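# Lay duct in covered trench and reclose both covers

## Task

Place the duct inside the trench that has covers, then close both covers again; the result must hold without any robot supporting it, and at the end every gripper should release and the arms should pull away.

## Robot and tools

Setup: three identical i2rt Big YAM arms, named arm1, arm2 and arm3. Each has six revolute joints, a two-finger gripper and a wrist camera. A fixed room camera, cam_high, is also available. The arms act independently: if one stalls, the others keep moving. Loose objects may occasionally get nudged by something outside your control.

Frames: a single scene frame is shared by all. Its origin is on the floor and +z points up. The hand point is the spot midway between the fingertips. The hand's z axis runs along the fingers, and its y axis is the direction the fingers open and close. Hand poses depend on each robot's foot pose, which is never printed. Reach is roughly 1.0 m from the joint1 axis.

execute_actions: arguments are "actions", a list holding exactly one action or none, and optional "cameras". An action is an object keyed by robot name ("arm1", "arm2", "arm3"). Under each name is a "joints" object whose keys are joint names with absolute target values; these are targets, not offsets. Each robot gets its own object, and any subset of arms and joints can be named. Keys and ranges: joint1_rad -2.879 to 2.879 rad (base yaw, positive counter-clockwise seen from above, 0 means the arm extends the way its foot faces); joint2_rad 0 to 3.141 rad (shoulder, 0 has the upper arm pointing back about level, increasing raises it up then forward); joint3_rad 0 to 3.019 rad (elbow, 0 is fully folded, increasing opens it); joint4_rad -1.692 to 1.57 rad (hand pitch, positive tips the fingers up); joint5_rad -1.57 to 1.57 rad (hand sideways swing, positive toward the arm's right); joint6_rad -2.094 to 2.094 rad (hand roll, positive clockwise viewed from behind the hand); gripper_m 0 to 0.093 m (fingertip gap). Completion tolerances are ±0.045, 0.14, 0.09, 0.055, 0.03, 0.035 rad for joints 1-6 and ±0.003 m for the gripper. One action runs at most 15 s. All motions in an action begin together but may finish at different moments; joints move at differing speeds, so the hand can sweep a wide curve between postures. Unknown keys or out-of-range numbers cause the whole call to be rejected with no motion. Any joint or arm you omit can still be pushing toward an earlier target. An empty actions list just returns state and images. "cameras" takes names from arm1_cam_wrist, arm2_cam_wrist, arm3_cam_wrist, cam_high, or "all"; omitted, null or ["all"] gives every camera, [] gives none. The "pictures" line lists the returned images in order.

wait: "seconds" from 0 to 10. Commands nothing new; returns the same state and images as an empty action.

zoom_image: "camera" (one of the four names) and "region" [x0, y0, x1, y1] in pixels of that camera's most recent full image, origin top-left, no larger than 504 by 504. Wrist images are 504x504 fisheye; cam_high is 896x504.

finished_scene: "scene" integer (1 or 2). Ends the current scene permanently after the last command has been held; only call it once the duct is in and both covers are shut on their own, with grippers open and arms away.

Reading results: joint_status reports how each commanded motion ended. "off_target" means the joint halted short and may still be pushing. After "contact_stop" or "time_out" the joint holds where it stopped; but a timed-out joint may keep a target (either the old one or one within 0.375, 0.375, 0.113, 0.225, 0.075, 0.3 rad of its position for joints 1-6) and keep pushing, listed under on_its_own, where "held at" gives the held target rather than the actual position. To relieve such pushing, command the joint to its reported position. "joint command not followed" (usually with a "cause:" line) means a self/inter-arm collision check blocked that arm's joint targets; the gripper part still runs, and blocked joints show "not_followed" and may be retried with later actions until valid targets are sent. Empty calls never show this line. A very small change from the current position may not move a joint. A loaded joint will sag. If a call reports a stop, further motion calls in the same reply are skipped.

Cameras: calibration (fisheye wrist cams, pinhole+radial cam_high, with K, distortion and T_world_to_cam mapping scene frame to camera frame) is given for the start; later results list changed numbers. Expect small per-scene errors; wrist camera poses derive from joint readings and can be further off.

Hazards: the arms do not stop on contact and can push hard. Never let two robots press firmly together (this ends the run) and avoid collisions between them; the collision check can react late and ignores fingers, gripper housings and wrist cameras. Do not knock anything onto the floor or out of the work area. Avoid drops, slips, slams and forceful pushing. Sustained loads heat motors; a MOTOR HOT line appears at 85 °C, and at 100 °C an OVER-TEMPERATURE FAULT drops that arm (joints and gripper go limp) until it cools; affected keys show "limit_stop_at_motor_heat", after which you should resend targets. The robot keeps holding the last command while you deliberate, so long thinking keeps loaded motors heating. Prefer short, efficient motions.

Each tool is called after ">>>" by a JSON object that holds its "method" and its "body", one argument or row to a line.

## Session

>>> {"method": "execute_actions", "body": {
  "actions": [
    {"arm1":{"joints":{"joint1_rad":-0.18,"joint2_rad":2.3,"joint3_rad":1.0,"joint4_rad":-0.27,"joint5_rad":0,"joint6_rad":-0.22,"gripper_m":0.05}},"arm3":{"joints":{"joint1_rad":0.18,"joint2_rad":2.4,"joint3_rad":1.04,"joint4_rad":-0.21,"joint5_rad":0,"joint6_rad":0.18,"gripper_m":0.05}},"arm2":{"joints":{"joint1_rad":0,"joint2_rad":1.7,"joint3_rad":0.55,"joint4_rad":-0.42,"joint5_rad":0,"joint6_rad":-1.52}}}
  ]
}}

Scene clock: 2.30 s.
Motor temperatures (°C, as the motors report them): arm1=[21 25 22 20 25 20] | arm2=[21 22 23 22 22 19] | arm3=[19 22 23 21 26 23]
arm1.joint_positions: joint1_rad=-0.183 joint2_rad=+2.310 joint3_rad=+0.994 joint4_rad=-0.278 joint5_rad=-0.002 joint6_rad=-0.208 gripper_m=+0.050
arm1.joint_status: all done
arm1.hand: x=-0.5611 y=-0.1630 z=+0.6883 quat_wxyz=(+0.006, -0.012, -1.000, -0.009) (m; scene frame)
arm2.joint_positions: joint1_rad=-0.001 joint2_rad=+1.692 joint3_rad=+0.551 joint4_rad=-0.437 joint5_rad=+0.002 joint6_rad=-1.508 gripper_m=+0.095
arm2.joint_status: all done
arm2.hand: x=+0.0165 y=-0.2593 z=+0.6875 quat_wxyz=(+0.011, +1.000, -0.006, +0.002) (m; scene frame)
arm3.joint_positions: joint1_rad=+0.191 joint2_rad=+2.392 joint3_rad=+1.038 joint4_rad=-0.217 joint5_rad=-0.002 joint6_rad=+0.168 gripper_m=+0.050
arm3.joint_status: all done
arm3.hand: x=+0.5467 y=-0.1726 z=+0.7078 quat_wxyz=(+0.004, +1.000, +0.000, -0.003) (m; scene frame)
pictures: arm1_cam_wrist, arm2_cam_wrist, arm3_cam_wrist, cam_high
camera_calibration (this result's frames):
arm1_cam_wrist: T_world_to_cam=[[-0.0247115, -0.999479, -0.0207553, -0.163188], [-0.798981, 0.00726733, 0.601313, -0.852538], [-0.600849, 0.0314424, -0.798744, 0.344452], [0, 0, 0, 1]] pos_world=[-0.478231, -0.167738, 0.784384]
arm2_cam_wrist: T_world_to_cam=[[0.0233679, 0.999372, -0.0266492, 0.276683], [0.809749, -0.00328725, 0.586768, -0.411863], [0.586311, -0.0352907, -0.809317, 0.659461], [0, 0, 0, 1]] pos_world=[-0.0596091, -0.254591, 0.782754]
arm3_cam_wrist: T_world_to_cam=[[-0.025634, 0.999669, -0.00220133, 0.184145], [0.816356, 0.0222042, 0.577121, -0.841765], [0.576979, 0.0129968, -0.816655, 0.38781], [0, 0, 0, 1]] pos_world=[0.468142, -0.170433, 0.802913]
Images, in order (width x height): arm1_cam_wrist 504x504, arm2_cam_wrist 504x504, arm3_cam_wrist 504x504, cam_high 896x504.

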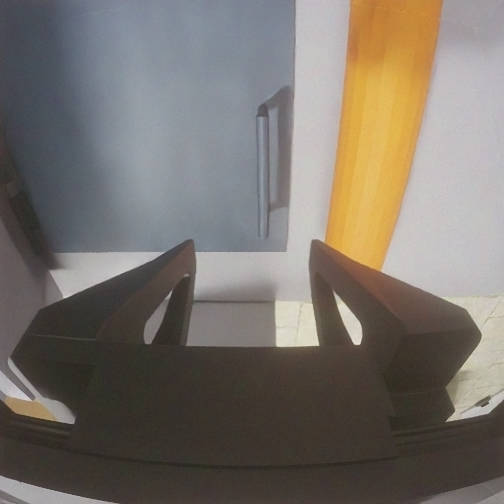

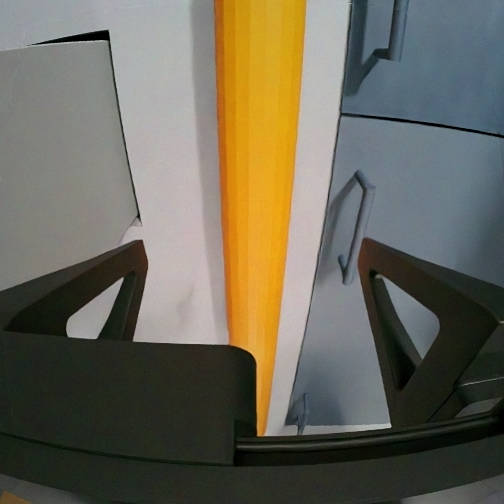

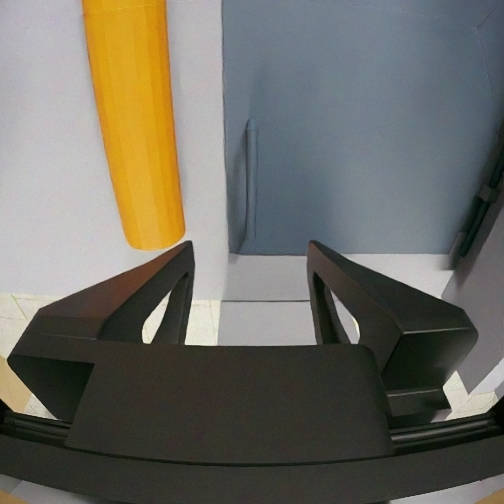

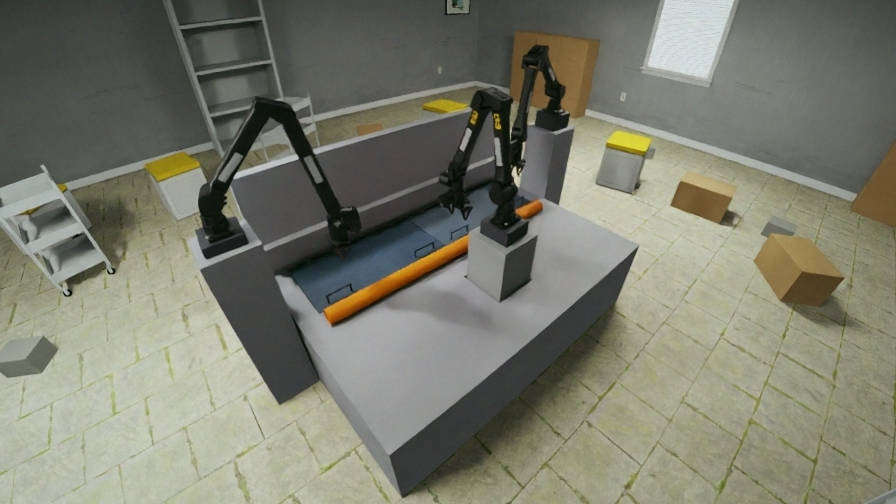

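>>> {"method": "execute_actions", "body": {
  "actions": [
    {"arm1":{"joints":{"joint1_rad":-0.23,"joint2_rad":2.75,"joint3_rad":1.17,"joint4_rad":0.0,"joint6_rad":-0.27}},"arm3":{"joints":{"joint1_rad":0.21,"joint2_rad":2.88,"joint3_rad":1.27,"joint4_rad":0.05,"joint6_rad":0.19}},"arm2":{"joints":{"joint1_rad":0.12,"joint2_rad":2.09,"joint3_rad":0.59,"joint4_rad":-0.07,"joint6_rad":-1.40}}}
  ],
  "cameras": []
}}

>>> {"method": "execute_actions", "body": {
  "actions": [
    {"arm1":{"joints":{"joint2_rad":2.89,"joint3_rad":1.23,"joint4_rad":0.08}},"arm3":{"joints":{"joint2_rad":3.0,"joint3_rad":1.324,"joint4_rad":0.115}},"arm2":{"joints":{"joint2_rad":2.26,"joint3_rad":0.65,"joint4_rad":0.05}}}
  ],
  "cameras": ["arm1_cam_wrist","arm2_cam_wrist","arm3_cam_wrist"]
}}

Scene clock: 13.17 s.
Motor temperatures (°C, as the motors report them): arm1=[21 26 22 20 25 20] | arm2=[21 22 23 22 23 19] | arm3=[19 23 23 21 26 23]
arm1.joint_positions: joint1_rad=-0.227 joint2_rad=+2.755 joint3_rad=+1.170 joint4_rad=-0.006 joint5_rad=-0.002 joint6_rad=-0.258 gripper_m=+0.050
arm1.joint_status: all done
arm1.hand: x=-0.5931 y=-0.1707 z=+0.5212 quat_wxyz=(+0.005, -0.009, -1.000, -0.009) (m; scene frame)
arm2.joint_positions: joint1_rad=+0.122 joint2_rad=+2.086 joint3_rad=+0.581 joint4_rad=-0.087 joint5_rad=+0.002 joint6_rad=-1.411 gripper_m=+0.095
arm2.joint_status: all done
arm2.hand: x=-0.0181 y=-0.2696 z=+0.5819 quat_wxyz=(+0.017, +1.000, +0.006, +0.004) (m; scene frame)
arm3.joint_positions: joint1_rad=+0.194 joint2_rad=+2.893 joint3_rad=+1.264 joint4_rad=+0.046 joint5_rad=-0.002 joint6_rad=+0.177 gripper_m=+0.050
arm3.joint_status: all done
arm3.hand: x=+0.5918 y=-0.1670 z=+0.5182 quat_wxyz=(+0.003, +1.000, -0.003, +0.003) (m; scene frame)
pictures: none
No camera images: the call's "cameras" was empty. Leave "cameras" out to get every camera's image.

Scene clock: 14.13 s.
Motor temperatures (°C, as the motors report them): arm1=[21 26 22 20 25 20] | arm2=[21 23 23 22 23 19] | arm3=[19 23 23 21 26 23]
arm1.joint_positions: joint1_rad=-0.227 joint2_rad=+2.894 joint3_rad=+1.228 joint4_rad=+0.077 joint5_rad=+0.000 joint6_rad=-0.260 gripper_m=+0.050
arm1.joint_status: all done
arm1.hand: x=-0.6143 y=-0.1644 z=+0.4700 quat_wxyz=(+0.004, -0.008, -1.000, -0.008) (m; scene frame)
arm2.joint_positions: joint1_rad=+0.122 joint2_rad=+2.257 joint3_rad=+0.651 joint4_rad=+0.035 joint5_rad=+0.002 joint6_rad=-1.410 gripper_m=+0.095
arm2.joint_status: all done
arm2.hand: x=-0.0203 y=-0.2569 z=+0.5350 quat_wxyz=(+0.007, +1.000, +0.006, +0.002) (m; scene frame)
arm3.joint_positions: joint1_rad=+0.194 joint2_rad=+2.987 joint3_rad=+1.324 joint4_rad=+0.112 joint5_rad=-0.002 joint6_rad=+0.177 gripper_m=+0.050
arm3.joint_status: all done
arm3.hand: x=+0.5957 y=-0.1664 z=+0.4829 quat_wxyz=(+0.005, +1.000, -0.003, -0.013) (m; scene frame)
pictures: arm1_cam_wrist, arm2_cam_wrist, arm3_cam_wrist
camera_calibration (this result's frames):
arm1_cam_wrist: T_world_to_cam=[[-0.0166505, -0.999696, -0.0181735, -0.166782], [-0.802236, 0.00250876, 0.597001, -0.764465], [-0.596775, 0.0245198, -0.802034, 0.141014], [0, 0, 0, 1]] pos_world=[-0.531905, -0.168272, 0.566453]
arm2_cam_wrist: T_world_to_cam=[[-0.00106706, 0.999813, -0.0193218, 0.266797], [0.81015, 0.0121912, 0.586096, -0.288291], [0.586221, -0.0150281, -0.810012, 0.563308], [0, 0, 0, 1]] pos_world=[-0.0963795, -0.254767, 0.630407]
arm3_cam_wrist: T_world_to_cam=[[-0.0191571, 0.999802, -0.00536065, 0.176388], [0.828, 0.01887, 0.560411, -0.751634], [0.560401, 0.00629727, -0.828197, 0.190133], [0, 0, 0, 1]] pos_world=[0.519181, -0.163367, 0.579637]
Images, in order (width x height): arm1_cam_wrist 504x504, arm2_cam_wrist 504x504, arm3_cam_wrist 504x504.

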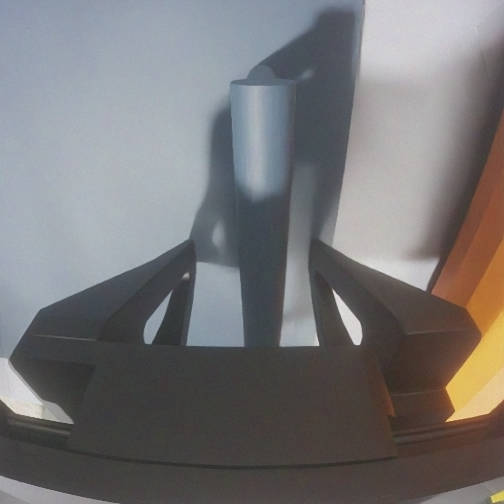

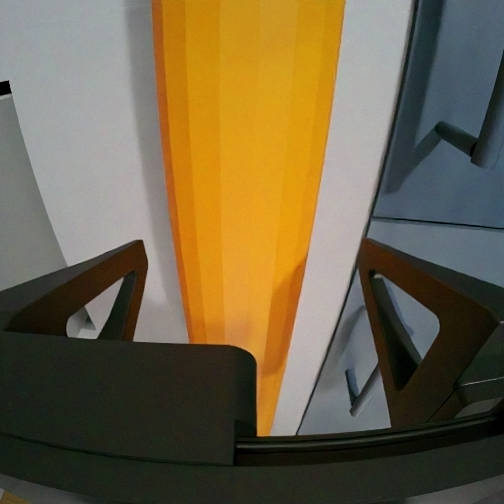

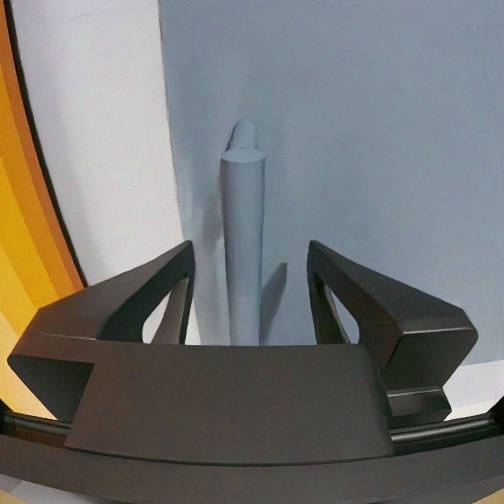

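>>> {"method": "execute_actions", "body": {
  "actions": [
    {"arm3":{"joints":{"joint2_rad":3.04,"joint4_rad":0.14}},"arm1":{"joints":{"gripper_m":0}},"arm2":{"joints":{"joint2_rad":2.47,"joint3_rad":0.73,"joint4_rad":0.18}}}
  ],
  "cameras": []
}}

>>> {"method": "execute_actions", "body": {
  "actions": [
    {"arm3":{"joints":{"gripper_m":0}},"arm2":{"joints":{"gripper_m":0.05}}}
  ],
  "cameras": []
}}

>>> {"method": "execute_actions", "body": {
  "actions": [
    {"arm1":{"joints":{"joint1_rad":-0.07,"joint2_rad":2.41,"joint3_rad":0.93,"joint4_rad":-0.095,"joint6_rad":-0.11}},"arm3":{"joints":{"joint1_rad":0.05,"joint2_rad":2.57,"joint3_rad":0.99,"joint4_rad":0.02,"joint6_rad":0.04}}}
  ],
  "cameras": []
}}

>>> {"method": "execute_actions", "body": {
  "actions": [
    {"arm1":{"joints":{"joint1_rad":0.33,"joint2_rad":2.10,"joint3_rad":0.89,"joint4_rad":-0.37,"joint6_rad":0.29}},"arm3":{"joints":{"joint1_rad":-0.3,"joint2_rad":2.25,"joint3_rad":0.9,"joint4_rad":-0.22,"joint6_rad":-0.31}},"arm2":{"joints":{"joint2_rad":2.05,"joint3_rad":0.58,"joint4_rad":-0.1}}}
  ],
  "cameras": []
}}

>>> {"method": "execute_actions", "body": {
  "actions": [
    {"arm2":{"joints":{"joint1_rad":0.015,"joint2_rad":2.2,"joint3_rad":1.06,"joint4_rad":-0.43,"joint6_rad":-1.51}}}
  ],
  "cameras": []
}}

>>> {"method": "execute_actions", "body": {
  "actions": [
    {"arm2":{"joints":{"joint2_rad":2.4,"joint3_rad":1.16,"joint4_rad":-0.22}}}
  ],
  "cameras": ["cam_high"]
}}

>>> {"method": "execute_actions", "body": {
  "actions": [
    {"arm2":{"joints":{"joint2_rad":2.62,"joint3_rad":1.26,"joint4_rad":-0.08}}}
  ],
  "cameras": ["cam_high"]
}}

Scene clock: 28.57 s.
Motor temperatures (°C, as the motors report them): arm1=[21 26 22 20 25 20] | arm2=[21 23 23 22 23 19] | arm3=[19 24 23 21 25 23]
arm1.joint_positions: joint1_rad=-0.231 joint2_rad=+2.894 joint3_rad=+1.230 joint4_rad=+0.078 joint5_rad=+0.012 joint6_rad=-0.281 gripper_m=+0.008
arm1.joint_status: gripper_m off_target (ended at +0.008, target +0.000)
arm1.hand: x=-0.6141 y=-0.1680 z=+0.4699 quat_wxyz=(+0.004, +0.001, -1.000, -0.002) (m; scene frame)
arm2.joint_positions: joint1_rad=+0.123 joint2_rad=+2.491 joint3_rad=+0.729 joint4_rad=+0.169 joint5_rad=-0.003 joint6_rad=-1.399 gripper_m=+0.095
arm2.joint_status: all done
arm2.hand: x=-0.0187 y=-0.2728 z=+0.4672 quat_wxyz=(+0.019, +1.000, +0.001, +0.002) (m; scene frame)
arm3.joint_positions: joint1_rad=+0.194 joint2_rad=+3.018 joint3_rad=+1.324 joint4_rad=+0.133 joint5_rad=-0.002 joint6_rad=+0.177 gripper_m=+0.050
arm3.joint_status: all done
arm3.hand: x=+0.6100 y=-0.1640 z=+0.4723 quat_wxyz=(+0.004, +1.000, -0.003, -0.008) (m; scene frame)
pictures: none
No camera images: the call's "cameras" was empty. Leave "cameras" out to get every camera's image.

Scene clock: 29.17 s.
Motor temperatures (°C, as the motors report them): arm1=[21 26 22 20 25 20] | arm2=[21 23 23 22 23 19] | arm3=[19 24 23 21 25 23]
arm1.joint_positions: joint1_rad=-0.231 joint2_rad=+2.894 joint3_rad=+1.230 joint4_rad=+0.078 joint5_rad=+0.012 joint6_rad=-0.281 gripper_m=+0.008
arm1.joint_status: not commanded
arm1.hand: x=-0.6141 y=-0.1680 z=+0.4699 quat_wxyz=(+0.004, +0.001, -1.000, -0.002) (m; scene frame)
arm2.joint_positions: joint1_rad=+0.123 joint2_rad=+2.487 joint3_rad=+0.732 joint4_rad=+0.175 joint5_rad=-0.002 joint6_rad=-1.392 gripper_m=+0.074
arm2.joint_status: gripper_m off_target (ended at +0.074, target +0.050)
arm2.hand: x=-0.0194 y=-0.2679 z=+0.4679 quat_wxyz=(+0.012, +1.000, -0.003, +0.001) (m; scene frame)
arm3.joint_positions: joint1_rad=+0.205 joint2_rad=+3.018 joint3_rad=+1.325 joint4_rad=+0.136 joint5_rad=-0.007 joint6_rad=+0.189 gripper_m=+0.009
arm3.joint_status: gripper_m off_target (ended at +0.009, target +0.000)
arm3.hand: x=+0.6101 y=-0.1688 z=+0.4722 quat_wxyz=(+0.007, +1.000, -0.004, -0.009) (m; scene frame)
pictures: none
No camera images: the call's "cameras" was empty. Leave "cameras" out to get every camera's image.

Scene clock: 30.37 s.
Motor temperatures (°C, as the motors report them): arm1=[21 27 22 20 25 20] | arm2=[21 23 23 22 23 19] | arm3=[19 24 23 21 25 23]
arm1.joint_positions: joint1_rad=-0.074 joint2_rad=+2.502 joint3_rad=+0.940 joint4_rad=-0.073 joint5_rad=+0.026 joint6_rad=-0.126 gripper_m=+0.008
arm1.joint_status: all done
arm1.hand: x=-0.6163 y=-0.1144 z=+0.6139 quat_wxyz=(+0.028, +0.002, -1.000, +0.003) (m; scene frame)
arm2.joint_positions: joint1_rad=+0.123 joint2_rad=+2.487 joint3_rad=+0.732 joint4_rad=+0.175 joint5_rad=-0.002 joint6_rad=-1.392 gripper_m=+0.074
arm2.joint_status: not commanded
arm2.hand: x=-0.0194 y=-0.2679 z=+0.4679 quat_wxyz=(+0.012, +1.000, -0.003, +0.001) (m; scene frame)
arm3.joint_positions: joint1_rad=+0.064 joint2_rad=+2.651 joint3_rad=+1.016 joint4_rad=+0.040 joint5_rad=-0.023 joint6_rad=+0.050 gripper_m=+0.009
arm3.joint_status: all done
arm3.hand: x=+0.6103 y=-0.1202 z=+0.6092 quat_wxyz=(+0.014, +1.000, -0.004, +0.009) (m; scene frame)
pictures: none
No camera images: the call's "cameras" was empty. Leave "cameras" out to get every camera's image.

Scene clock: 31.67 s.
Motor temperatures (°C, as the motors report them): arm1=[21 27 22 20 25 20] | arm2=[21 24 23 22 23 19] | arm3=[19 24 23 21 26 23]
arm1.joint_positions: joint1_rad=+0.313 joint2_rad=+2.164 joint3_rad=+0.856 joint4_rad=-0.378 joint5_rad=+0.038 joint6_rad=+0.269 gripper_m=+0.008
arm1.joint_status: all done
arm1.hand: x=-0.6176 y=+0.0199 z=+0.7343 quat_wxyz=(+0.045, -0.001, -0.999, +0.028) (m; scene frame)
arm2.joint_positions: joint1_rad=+0.123 joint2_rad=+2.093 joint3_rad=+0.586 joint4_rad=-0.085 joint5_rad=+0.000 joint6_rad=-1.394 gripper_m=+0.074
arm2.joint_status: all done
arm2.hand: x=-0.0190 y=-0.2688 z=+0.5800 quat_wxyz=(+0.018, +1.000, -0.001, +0.003) (m; scene frame)
arm3.joint_positions: joint1_rad=-0.277 joint2_rad=+2.305 joint3_rad=+0.894 joint4_rad=-0.216 joint5_rad=-0.038 joint6_rad=-0.295 gripper_m=+0.009
arm3.joint_status: all done
arm3.hand: x=+0.6103 y=+0.0033 z=+0.7301 quat_wxyz=(+0.029, +0.999, -0.003, +0.018) (m; scene frame)
pictures: none
No camera images: the call's "cameras" was empty. Leave "cameras" out to get every camera's image.

Scene clock: 32.90 s.
Motor temperatures (°C, as the motors report them): arm1=[21 27 22 20 25 20] | arm2=[21 24 23 22 23 19] | arm3=[19 24 23 21 26 23]
arm1.joint_positions: joint1_rad=+0.313 joint2_rad=+2.164 joint3_rad=+0.856 joint4_rad=-0.378 joint5_rad=+0.038 joint6_rad=+0.269 gripper_m=+0.008
arm1.joint_status: not commanded
arm1.hand: x=-0.6176 y=+0.0199 z=+0.7343 quat_wxyz=(+0.045, -0.001, -0.999, +0.028) (m; scene frame)
arm2.joint_positions: joint1_rad=+0.010 joint2_rad=+2.259 joint3_rad=+1.001 joint4_rad=-0.413 joint5_rad=+0.002 joint6_rad=-1.500 gripper_m=+0.074
arm2.joint_status: all done
arm2.hand: x=+0.0065 y=-0.1461 z=+0.5525 quat_wxyz=(+0.057, +0.998, -0.005, +0.006) (m; scene frame)
arm3.joint_positions: joint1_rad=-0.292 joint2_rad=+2.291 joint3_rad=+0.894 joint4_rad=-0.224 joint5_rad=-0.021 joint6_rad=-0.305 gripper_m=+0.009
arm3.joint_status: not commanded
arm3.hand: x=+0.6097 y=+0.0121 z=+0.7350 quat_wxyz=(+0.020, +1.000, -0.005, +0.017) (m; scene frame)
pictures: none
No camera images: the call's "cameras" was empty. Leave "cameras" out to get every camera's image.

Scene clock: 33.87 s.
Motor temperatures (°C, as the motors report them): arm1=[21 27 22 20 26 20] | arm2=[21 24 23 22 23 19] | arm3=[19 24 23 21 26 23]
arm1.joint_positions: joint1_rad=+0.313 joint2_rad=+2.164 joint3_rad=+0.856 joint4_rad=-0.378 joint5_rad=+0.038 joint6_rad=+0.269 gripper_m=+0.008
arm1.joint_status: not commanded
arm1.hand: x=-0.6176 y=+0.0199 z=+0.7343 quat_wxyz=(+0.045, -0.001, -0.999, +0.028) (m; scene frame)
arm2.joint_positions: joint1_rad=+0.010 joint2_rad=+2.453 joint3_rad=+1.147 joint4_rad=-0.226 joint5_rad=+0.001 joint6_rad=-1.504 gripper_m=+0.074
arm2.joint_status: all done
arm2.hand: x=+0.0030 y=-0.0886 z=+0.4839 quat_wxyz=(-0.012, +1.000, -0.003, +0.001) (m; scene frame)
arm3.joint_positions: joint1_rad=-0.289 joint2_rad=+2.296 joint3_rad=+0.894 joint4_rad=-0.221 joint5_rad=-0.027 joint6_rad=-0.306 gripper_m=+0.009
arm3.joint_status: not commanded
arm3.hand: x=+0.6101 y=+0.0098 z=+0.7336 quat_wxyz=(+0.023, +1.000, -0.003, +0.017) (m; scene frame)
pictures: cam_high
Images, in order (width x height): cam_high 896x504.

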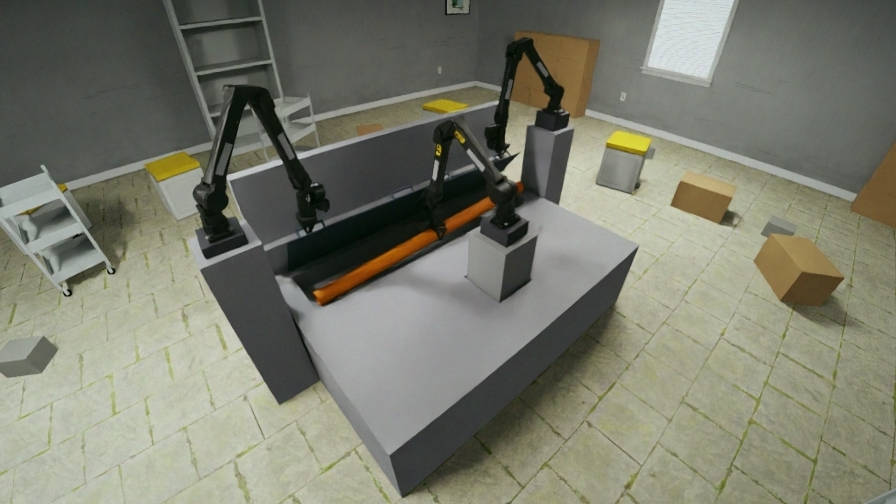

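Scene clock: 35.17 s.
Motor temperatures (°C, as the motors report them): arm1=[21 27 22 20 26 20] | arm2=[21 24 23 22 23 19] | arm3=[19 25 23 21 26 23]
arm1.joint_positions: joint1_rad=+0.313 joint2_rad=+2.164 joint3_rad=+0.856 joint4_rad=-0.378 joint5_rad=+0.038 joint6_rad=+0.269 gripper_m=+0.008
arm1.joint_status: not commanded
arm1.hand: x=-0.6176 y=+0.0199 z=+0.7343 quat_wxyz=(+0.045, -0.001, -0.999, +0.028) (m; scene frame)
arm2.joint_positions: joint1_rad=+0.009 joint2_rad=+2.675 joint3_rad=+1.257 joint4_rad=-0.084 joint5_rad=+0.002 joint6_rad=-1.501 gripper_m=+0.074
arm2.joint_status: all done
arm2.hand: x=+0.0040 y=-0.0909 z=+0.3970 quat_wxyz=(-0.027, +1.000, -0.005, +0.000) (m; scene frame)
arm3.joint_positions: joint1_rad=-0.289 joint2_rad=+2.296 joint3_rad=+0.894 joint4_rad=-0.221 joint5_rad=-0.027 joint6_rad=-0.306 gripper_m=+0.009
arm3.joint_status: not commanded
arm3.hand: x=+0.6101 y=+0.0098 z=+0.7336 quat_wxyz=(+0.023, +1.000, -0.003, +0.017) (m; scene frame)
pictures: cam_high
Images, in order (width x height): cam_high 896x504.

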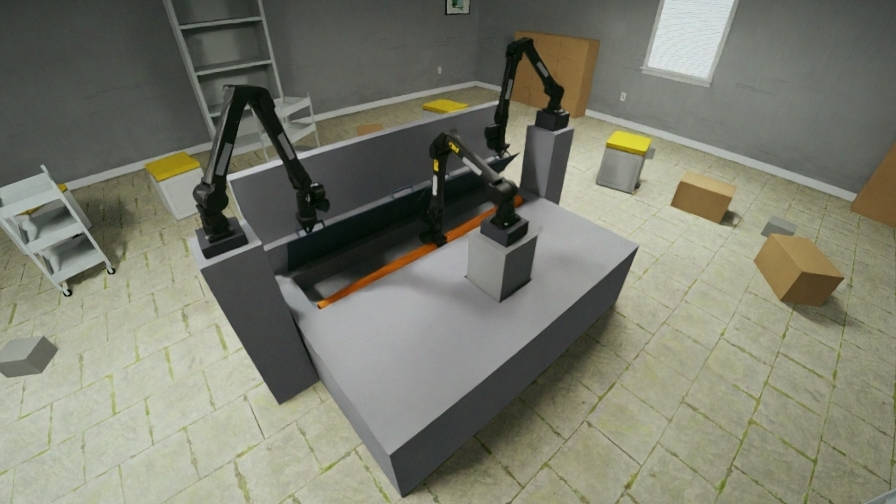

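It tilted slightly but is going in. Lowering and releasing.

>>> {"method": "execute_actions", "body": {
  "actions": [
    {"arm2":{"joints":{"joint2_rad":2.75,"joint3_rad":1.34,"joint4_rad":-0.01}}}
  ],
  "cameras": []
}}

>>> {"method": "execute_actions", "body": {
  "actions": [
    {"arm2":{"joints":{"gripper_m":0.093}}}
  ],
  "cameras": []
}}

>>> {"method": "execute_actions", "body": {
  "actions": [
    {"arm2":{"joints":{"joint2_rad":2.45,"joint3_rad":1.16,"joint4_rad":-0.22}}}
  ],
  "cameras": []
}}

>>> {"method": "execute_actions", "body": {
  "actions": [
    {"arm2":{"joints":{"joint2_rad":1.9,"joint3_rad":0.5,"joint4_rad":-0.17}}}
  ],
  "cameras": ["cam_high","arm2_cam_wrist"]
}}

>>> {"method": "execute_actions", "body": {
  "actions": [
    {"arm1":{"joints":{"joint1_rad":-0.07,"joint2_rad":2.43,"joint3_rad":0.93,"joint4_rad":-0.095,"joint6_rad":-0.11}},"arm3":{"joints":{"joint1_rad":0.05,"joint2_rad":2.59,"joint3_rad":1.0,"joint4_rad":0.02,"joint6_rad":0.04}}}
  ],
  "cameras": []
}}

>>> {"method": "execute_actions", "body": {
  "actions": [
    {"arm1":{"joints":{"joint1_rad":-0.231,"joint2_rad":2.87,"joint3_rad":1.23,"joint4_rad":0.078,"joint6_rad":-0.28}},"arm3":{"joints":{"joint1_rad":0.205,"joint2_rad":3.01,"joint3_rad":1.325,"joint4_rad":0.136,"joint6_rad":0.19}}}
  ],
  "cameras": []
}}

>>> {"method": "execute_actions", "body": {
  "actions": [
    {"arm1":{"joints":{"gripper_m":0.06}},"arm3":{"joints":{"gripper_m":0.06}}}
  ],
  "cameras": []
}}

>>> {"method": "execute_actions", "body": {
  "actions": [
    {"arm1":{"joints":{"joint2_rad":2.49,"joint3_rad":1.08,"joint4_rad":-0.16}},"arm3":{"joints":{"joint2_rad":2.49,"joint3_rad":1.08,"joint4_rad":-0.16}}}
  ],
  "cameras": ["cam_high"]
}}

Scene clock: 46.30 s.
Motor temperatures (°C, as the motors report them): arm1=[21 28 22 20 27 20] | arm2=[21 27 23 22 23 19] | arm3=[19 25 23 21 26 23]
arm1.joint_positions: joint1_rad=+0.313 joint2_rad=+2.164 joint3_rad=+0.856 joint4_rad=-0.378 joint5_rad=+0.038 joint6_rad=+0.269 gripper_m=+0.008
arm1.joint_status: not commanded
arm1.hand: x=-0.6176 y=+0.0199 z=+0.7343 quat_wxyz=(+0.045, -0.001, -0.999, +0.028) (m; scene frame)
arm2.joint_positions: joint1_rad=+0.009 joint2_rad=+2.769 joint3_rad=+1.333 joint4_rad=-0.022 joint5_rad=-0.005 joint6_rad=-1.504 gripper_m=+0.074
arm2.joint_status: all done
arm2.hand: x=+0.0022 y=-0.0789 z=+0.3616 quat_wxyz=(-0.049, +0.999, -0.003, -0.005) (m; scene frame)
arm3.joint_positions: joint1_rad=-0.289 joint2_rad=+2.296 joint3_rad=+0.894 joint4_rad=-0.221 joint5_rad=-0.027 joint6_rad=-0.306 gripper_m=+0.009
arm3.joint_status: not commanded
arm3.hand: x=+0.6101 y=+0.0098 z=+0.7336 quat_wxyz=(+0.023, +1.000, -0.003, +0.017) (m; scene frame)
pictures: none
No camera images: the call's "cameras" was empty. Leave "cameras" out to get every camera's image.

Scene clock: 46.87 s.
Motor temperatures (°C, as the motors report them): arm1=[21 28 22 20 27 20] | arm2=[21 27 23 22 23 19] | arm3=[19 25 23 21 26 23]
arm1.joint_positions: joint1_rad=+0.313 joint2_rad=+2.164 joint3_rad=+0.856 joint4_rad=-0.378 joint5_rad=+0.038 joint6_rad=+0.269 gripper_m=+0.008
arm1.joint_status: not commanded
arm1.hand: x=-0.6176 y=+0.0199 z=+0.7343 quat_wxyz=(+0.045, -0.001, -0.999, +0.028) (m; scene frame)
arm2.joint_positions: joint1_rad=+0.009 joint2_rad=+2.769 joint3_rad=+1.333 joint4_rad=-0.022 joint5_rad=-0.004 joint6_rad=-1.504 gripper_m=+0.093
arm2.joint_status: all done
arm2.hand: x=+0.0023 y=-0.0789 z=+0.3616 quat_wxyz=(-0.049, +0.999, -0.003, -0.004) (m; scene frame)
arm3.joint_positions: joint1_rad=-0.289 joint2_rad=+2.296 joint3_rad=+0.894 joint4_rad=-0.221 joint5_rad=-0.027 joint6_rad=-0.306 gripper_m=+0.009
arm3.joint_status: not commanded
arm3.hand: x=+0.6101 y=+0.0098 z=+0.7336 quat_wxyz=(+0.023, +1.000, -0.003, +0.017) (m; scene frame)
pictures: none
No camera images: the call's "cameras" was empty. Leave "cameras" out to get every camera's image.

Scene clock: 47.93 s.
Motor temperatures (°C, as the motors report them): arm1=[21 28 22 20 27 20] | arm2=[21 27 23 22 23 19] | arm3=[19 25 23 21 27 23]
arm1.joint_positions: joint1_rad=+0.313 joint2_rad=+2.164 joint3_rad=+0.856 joint4_rad=-0.378 joint5_rad=+0.038 joint6_rad=+0.269 gripper_m=+0.008
arm1.joint_status: not commanded
arm1.hand: x=-0.6176 y=+0.0199 z=+0.7343 quat_wxyz=(+0.045, -0.001, -0.999, +0.028) (m; scene frame)
arm2.joint_positions: joint1_rad=+0.009 joint2_rad=+2.460 joint3_rad=+1.162 joint4_rad=-0.207 joint5_rad=+0.000 joint6_rad=-1.504 gripper_m=+0.093
arm2.joint_status: all done
arm2.hand: x=+0.0028 y=-0.0775 z=+0.4825 quat_wxyz=(-0.026, +1.000, -0.004, -0.001) (m; scene frame)
arm3.joint_positions: joint1_rad=-0.288 joint2_rad=+2.296 joint3_rad=+0.894 joint4_rad=-0.221 joint5_rad=-0.027 joint6_rad=-0.306 gripper_m=+0.009
arm3.joint_status: not commanded
arm3.hand: x=+0.6102 y=+0.0095 z=+0.7333 quat_wxyz=(+0.023, +1.000, -0.003, +0.018) (m; scene frame)
pictures: none
No camera images: the call's "cameras" was empty. Leave "cameras" out to get every camera's image.

Scene clock: 49.43 s.
Motor temperatures (°C, as the motors report them): arm1=[21 28 22 20 27 20] | arm2=[21 27 23 22 23 19] | arm3=[19 25 23 21 27 23]
arm1.joint_positions: joint1_rad=+0.313 joint2_rad=+2.164 joint3_rad=+0.856 joint4_rad=-0.378 joint5_rad=+0.038 joint6_rad=+0.269 gripper_m=+0.008
arm1.joint_status: not commanded
arm1.hand: x=-0.6176 y=+0.0199 z=+0.7343 quat_wxyz=(+0.045, -0.001, -0.999, +0.028) (m; scene frame)
arm2.joint_positions: joint1_rad=+0.009 joint2_rad=+1.916 joint3_rad=+0.497 joint4_rad=-0.182 joint5_rad=+0.000 joint6_rad=-1.504 gripper_m=+0.093
arm2.joint_status: all done
arm2.hand: x=+0.0152 y=-0.2886 z=+0.6231 quat_wxyz=(+0.022, +1.000, -0.004, +0.002) (m; scene frame)
arm3.joint_positions: joint1_rad=-0.288 joint2_rad=+2.296 joint3_rad=+0.894 joint4_rad=-0.221 joint5_rad=-0.028 joint6_rad=-0.306 gripper_m=+0.009
arm3.joint_status: not commanded
arm3.hand: x=+0.6101 y=+0.0094 z=+0.7333 quat_wxyz=(+0.024, +1.000, -0.003, +0.018) (m; scene frame)
pictures: arm2_cam_wrist, cam_high
camera_calibration (this result's frames):
arm2_cam_wrist: T_world_to_cam=[[0.0181166, 0.998568, -0.0503346, 0.318947], [0.809849, 0.0148682, 0.586449, -0.367721], [0.586358, -0.0513879, -0.80842, 0.60192], [0, 0, 0, 1]] pos_world=[-0.0609206, -0.282092, 0.718308]
Images, in order (width x height): arm2_cam_wrist 504x504, cam_high 896x504.

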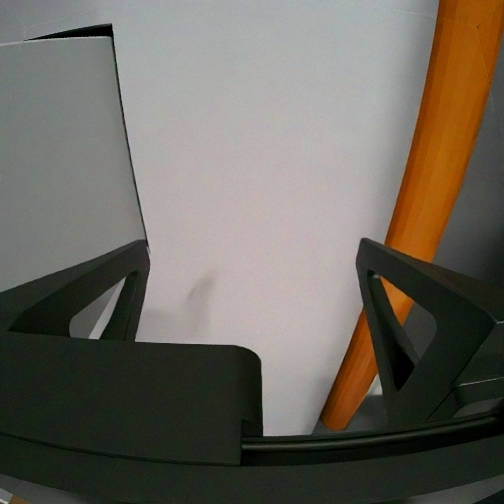

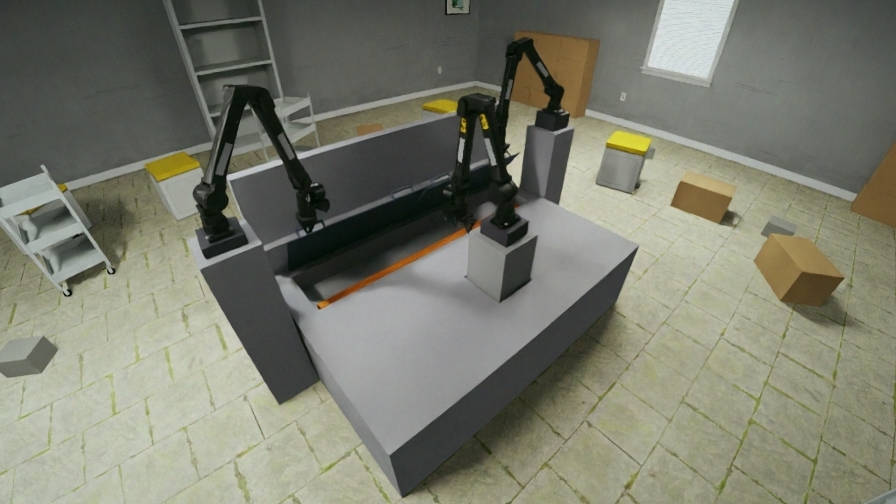

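Scene clock: 50.60 s.
Motor temperatures (°C, as the motors report them): arm1=[21 28 22 20 27 20] | arm2=[21 27 23 22 23 19] | arm3=[19 25 23 21 26 23]
arm1.joint_positions: joint1_rad=-0.087 joint2_rad=+2.512 joint3_rad=+0.948 joint4_rad=-0.073 joint5_rad=+0.001 joint6_rad=-0.135 gripper_m=+0.008
arm1.joint_status: all done
arm1.hand: x=-0.6163 y=-0.1145 z=+0.6103 quat_wxyz=(+0.028, +0.001, -1.000, -0.010) (m; scene frame)
arm2.joint_positions: joint1_rad=+0.009 joint2_rad=+1.916 joint3_rad=+0.497 joint4_rad=-0.182 joint5_rad=+0.000 joint6_rad=-1.504 gripper_m=+0.093
arm2.joint_status: not commanded
arm2.hand: x=+0.0152 y=-0.2886 z=+0.6231 quat_wxyz=(+0.022, +1.000, -0.004, +0.002) (m; scene frame)
arm3.joint_positions: joint1_rad=+0.072 joint2_rad=+2.654 joint3_rad=+1.018 joint4_rad=+0.038 joint5_rad=-0.007 joint6_rad=+0.054 gripper_m=+0.009
arm3.joint_status: all done
arm3.hand: x=+0.6111 y=-0.1201 z=+0.6082 quat_wxyz=(+0.005, +1.000, -0.002, +0.010) (m; scene frame)
pictures: none
No camera images: the call's "cameras" was empty. Leave "cameras" out to get every camera's image.

Scene clock: 51.67 s.
Motor temperatures (°C, as the motors report them): arm1=[21 28 22 20 27 20] | arm2=[21 26 23 22 23 19] | arm3=[19 25 23 21 26 23]
arm1.joint_positions: joint1_rad=-0.238 joint2_rad=+2.893 joint3_rad=+1.231 joint4_rad=+0.077 joint5_rad=-0.007 joint6_rad=-0.288 gripper_m=+0.008
arm1.joint_status: all done
arm1.hand: x=-0.6129 y=-0.1677 z=+0.4701 quat_wxyz=(+0.001, +0.001, -1.000, -0.011) (m; scene frame)
arm2.joint_positions: joint1_rad=+0.009 joint2_rad=+1.916 joint3_rad=+0.497 joint4_rad=-0.182 joint5_rad=+0.000 joint6_rad=-1.504 gripper_m=+0.093
arm2.joint_status: not commanded
arm2.hand: x=+0.0152 y=-0.2886 z=+0.6231 quat_wxyz=(+0.022, +1.000, -0.004, +0.002) (m; scene frame)
arm3.joint_positions: joint1_rad=+0.209 joint2_rad=+3.011 joint3_rad=+1.318 joint4_rad=+0.139 joint5_rad=+0.003 joint6_rad=+0.192 gripper_m=+0.009
arm3.joint_status: all done
arm3.hand: x=+0.6089 y=-0.1688 z=+0.4748 quat_wxyz=(+0.002, +1.000, -0.003, -0.012) (m; scene frame)
pictures: none
No camera images: the call's "cameras" was empty. Leave "cameras" out to get every camera's image.

Scene clock: 52.30 s.
Motor temperatures (°C, as the motors report them): arm1=[21 28 22 20 27 20] | arm2=[21 26 23 22 23 19] | arm3=[19 25 23 21 26 23]
arm1.joint_positions: joint1_rad=-0.238 joint2_rad=+2.883 joint3_rad=+1.231 joint4_rad=+0.077 joint5_rad=-0.004 joint6_rad=-0.288 gripper_m=+0.060
arm1.joint_status: all done
arm1.hand: x=-0.6075 y=-0.1697 z=+0.4736 quat_wxyz=(-0.003, +0.001, -1.000, -0.008) (m; scene frame)
arm2.joint_positions: joint1_rad=+0.009 joint2_rad=+1.916 joint3_rad=+0.497 joint4_rad=-0.182 joint5_rad=+0.000 joint6_rad=-1.504 gripper_m=+0.093
arm2.joint_status: not commanded
arm2.hand: x=+0.0152 y=-0.2886 z=+0.6231 quat_wxyz=(+0.022, +1.000, -0.004, +0.002) (m; scene frame)
arm3.joint_positions: joint1_rad=+0.209 joint2_rad=+3.011 joint3_rad=+1.320 joint4_rad=+0.139 joint5_rad=+0.003 joint6_rad=+0.192 gripper_m=+0.060
arm3.joint_status: all done
arm3.hand: x=+0.6077 y=-0.1690 z=+0.4748 quat_wxyz=(+0.003, +1.000, -0.003, -0.013) (m; scene frame)
pictures: none
No camera images: the call's "cameras" was empty. Leave "cameras" out to get every camera's image.

Scene clock: 53.70 s.
Motor temperatures (°C, as the motors report them): arm1=[21 28 22 20 27 20] | arm2=[21 26 23 22 23 19] | arm3=[19 25 23 21 26 23]
arm1.joint_positions: joint1_rad=-0.238 joint2_rad=+2.486 joint3_rad=+1.080 joint4_rad=-0.154 joint5_rad=-0.004 joint6_rad=-0.288 gripper_m=+0.060
arm1.joint_status: all done
arm1.hand: x=-0.5552 y=-0.1873 z=+0.6239 quat_wxyz=(-0.011, +0.001, -1.000, -0.006) (m; scene frame)
arm2.joint_positions: joint1_rad=+0.009 joint2_rad=+1.916 joint3_rad=+0.497 joint4_rad=-0.182 joint5_rad=+0.000 joint6_rad=-1.504 gripper_m=+0.093
arm2.joint_status: not commanded
arm2.hand: x=+0.0152 y=-0.2886 z=+0.6231 quat_wxyz=(+0.022, +1.000, -0.004, +0.002) (m; scene frame)
arm3.joint_positions: joint1_rad=+0.209 joint2_rad=+2.463 joint3_rad=+1.087 joint4_rad=-0.154 joint5_rad=+0.003 joint6_rad=+0.192 gripper_m=+0.060
arm3.joint_status: all done
arm3.hand: x=+0.5322 y=-0.1825 z=+0.6830 quat_wxyz=(+0.005, +1.000, -0.003, -0.024) (m; scene frame)
pictures: cam_high
Images, in order (width x height): cam_high 896x504.

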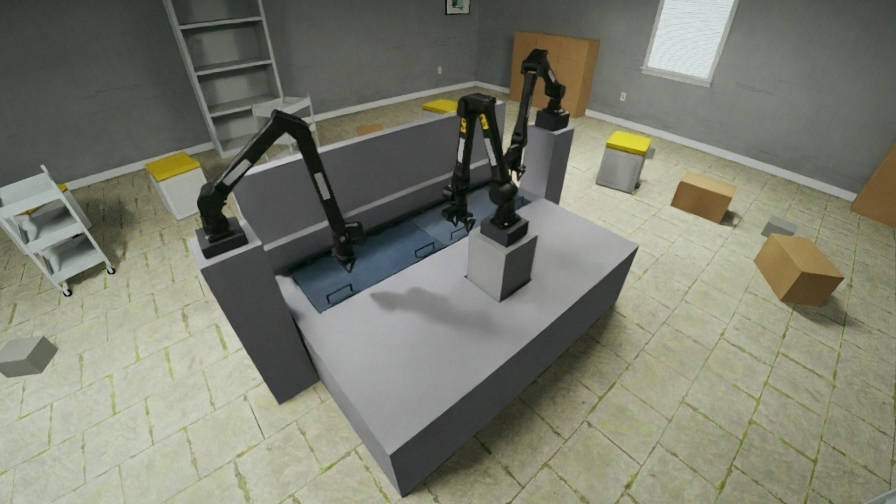

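>>> {"method": "finished_scene", "body": {
  "scene": 2
}}

The scene is finished: the task was done.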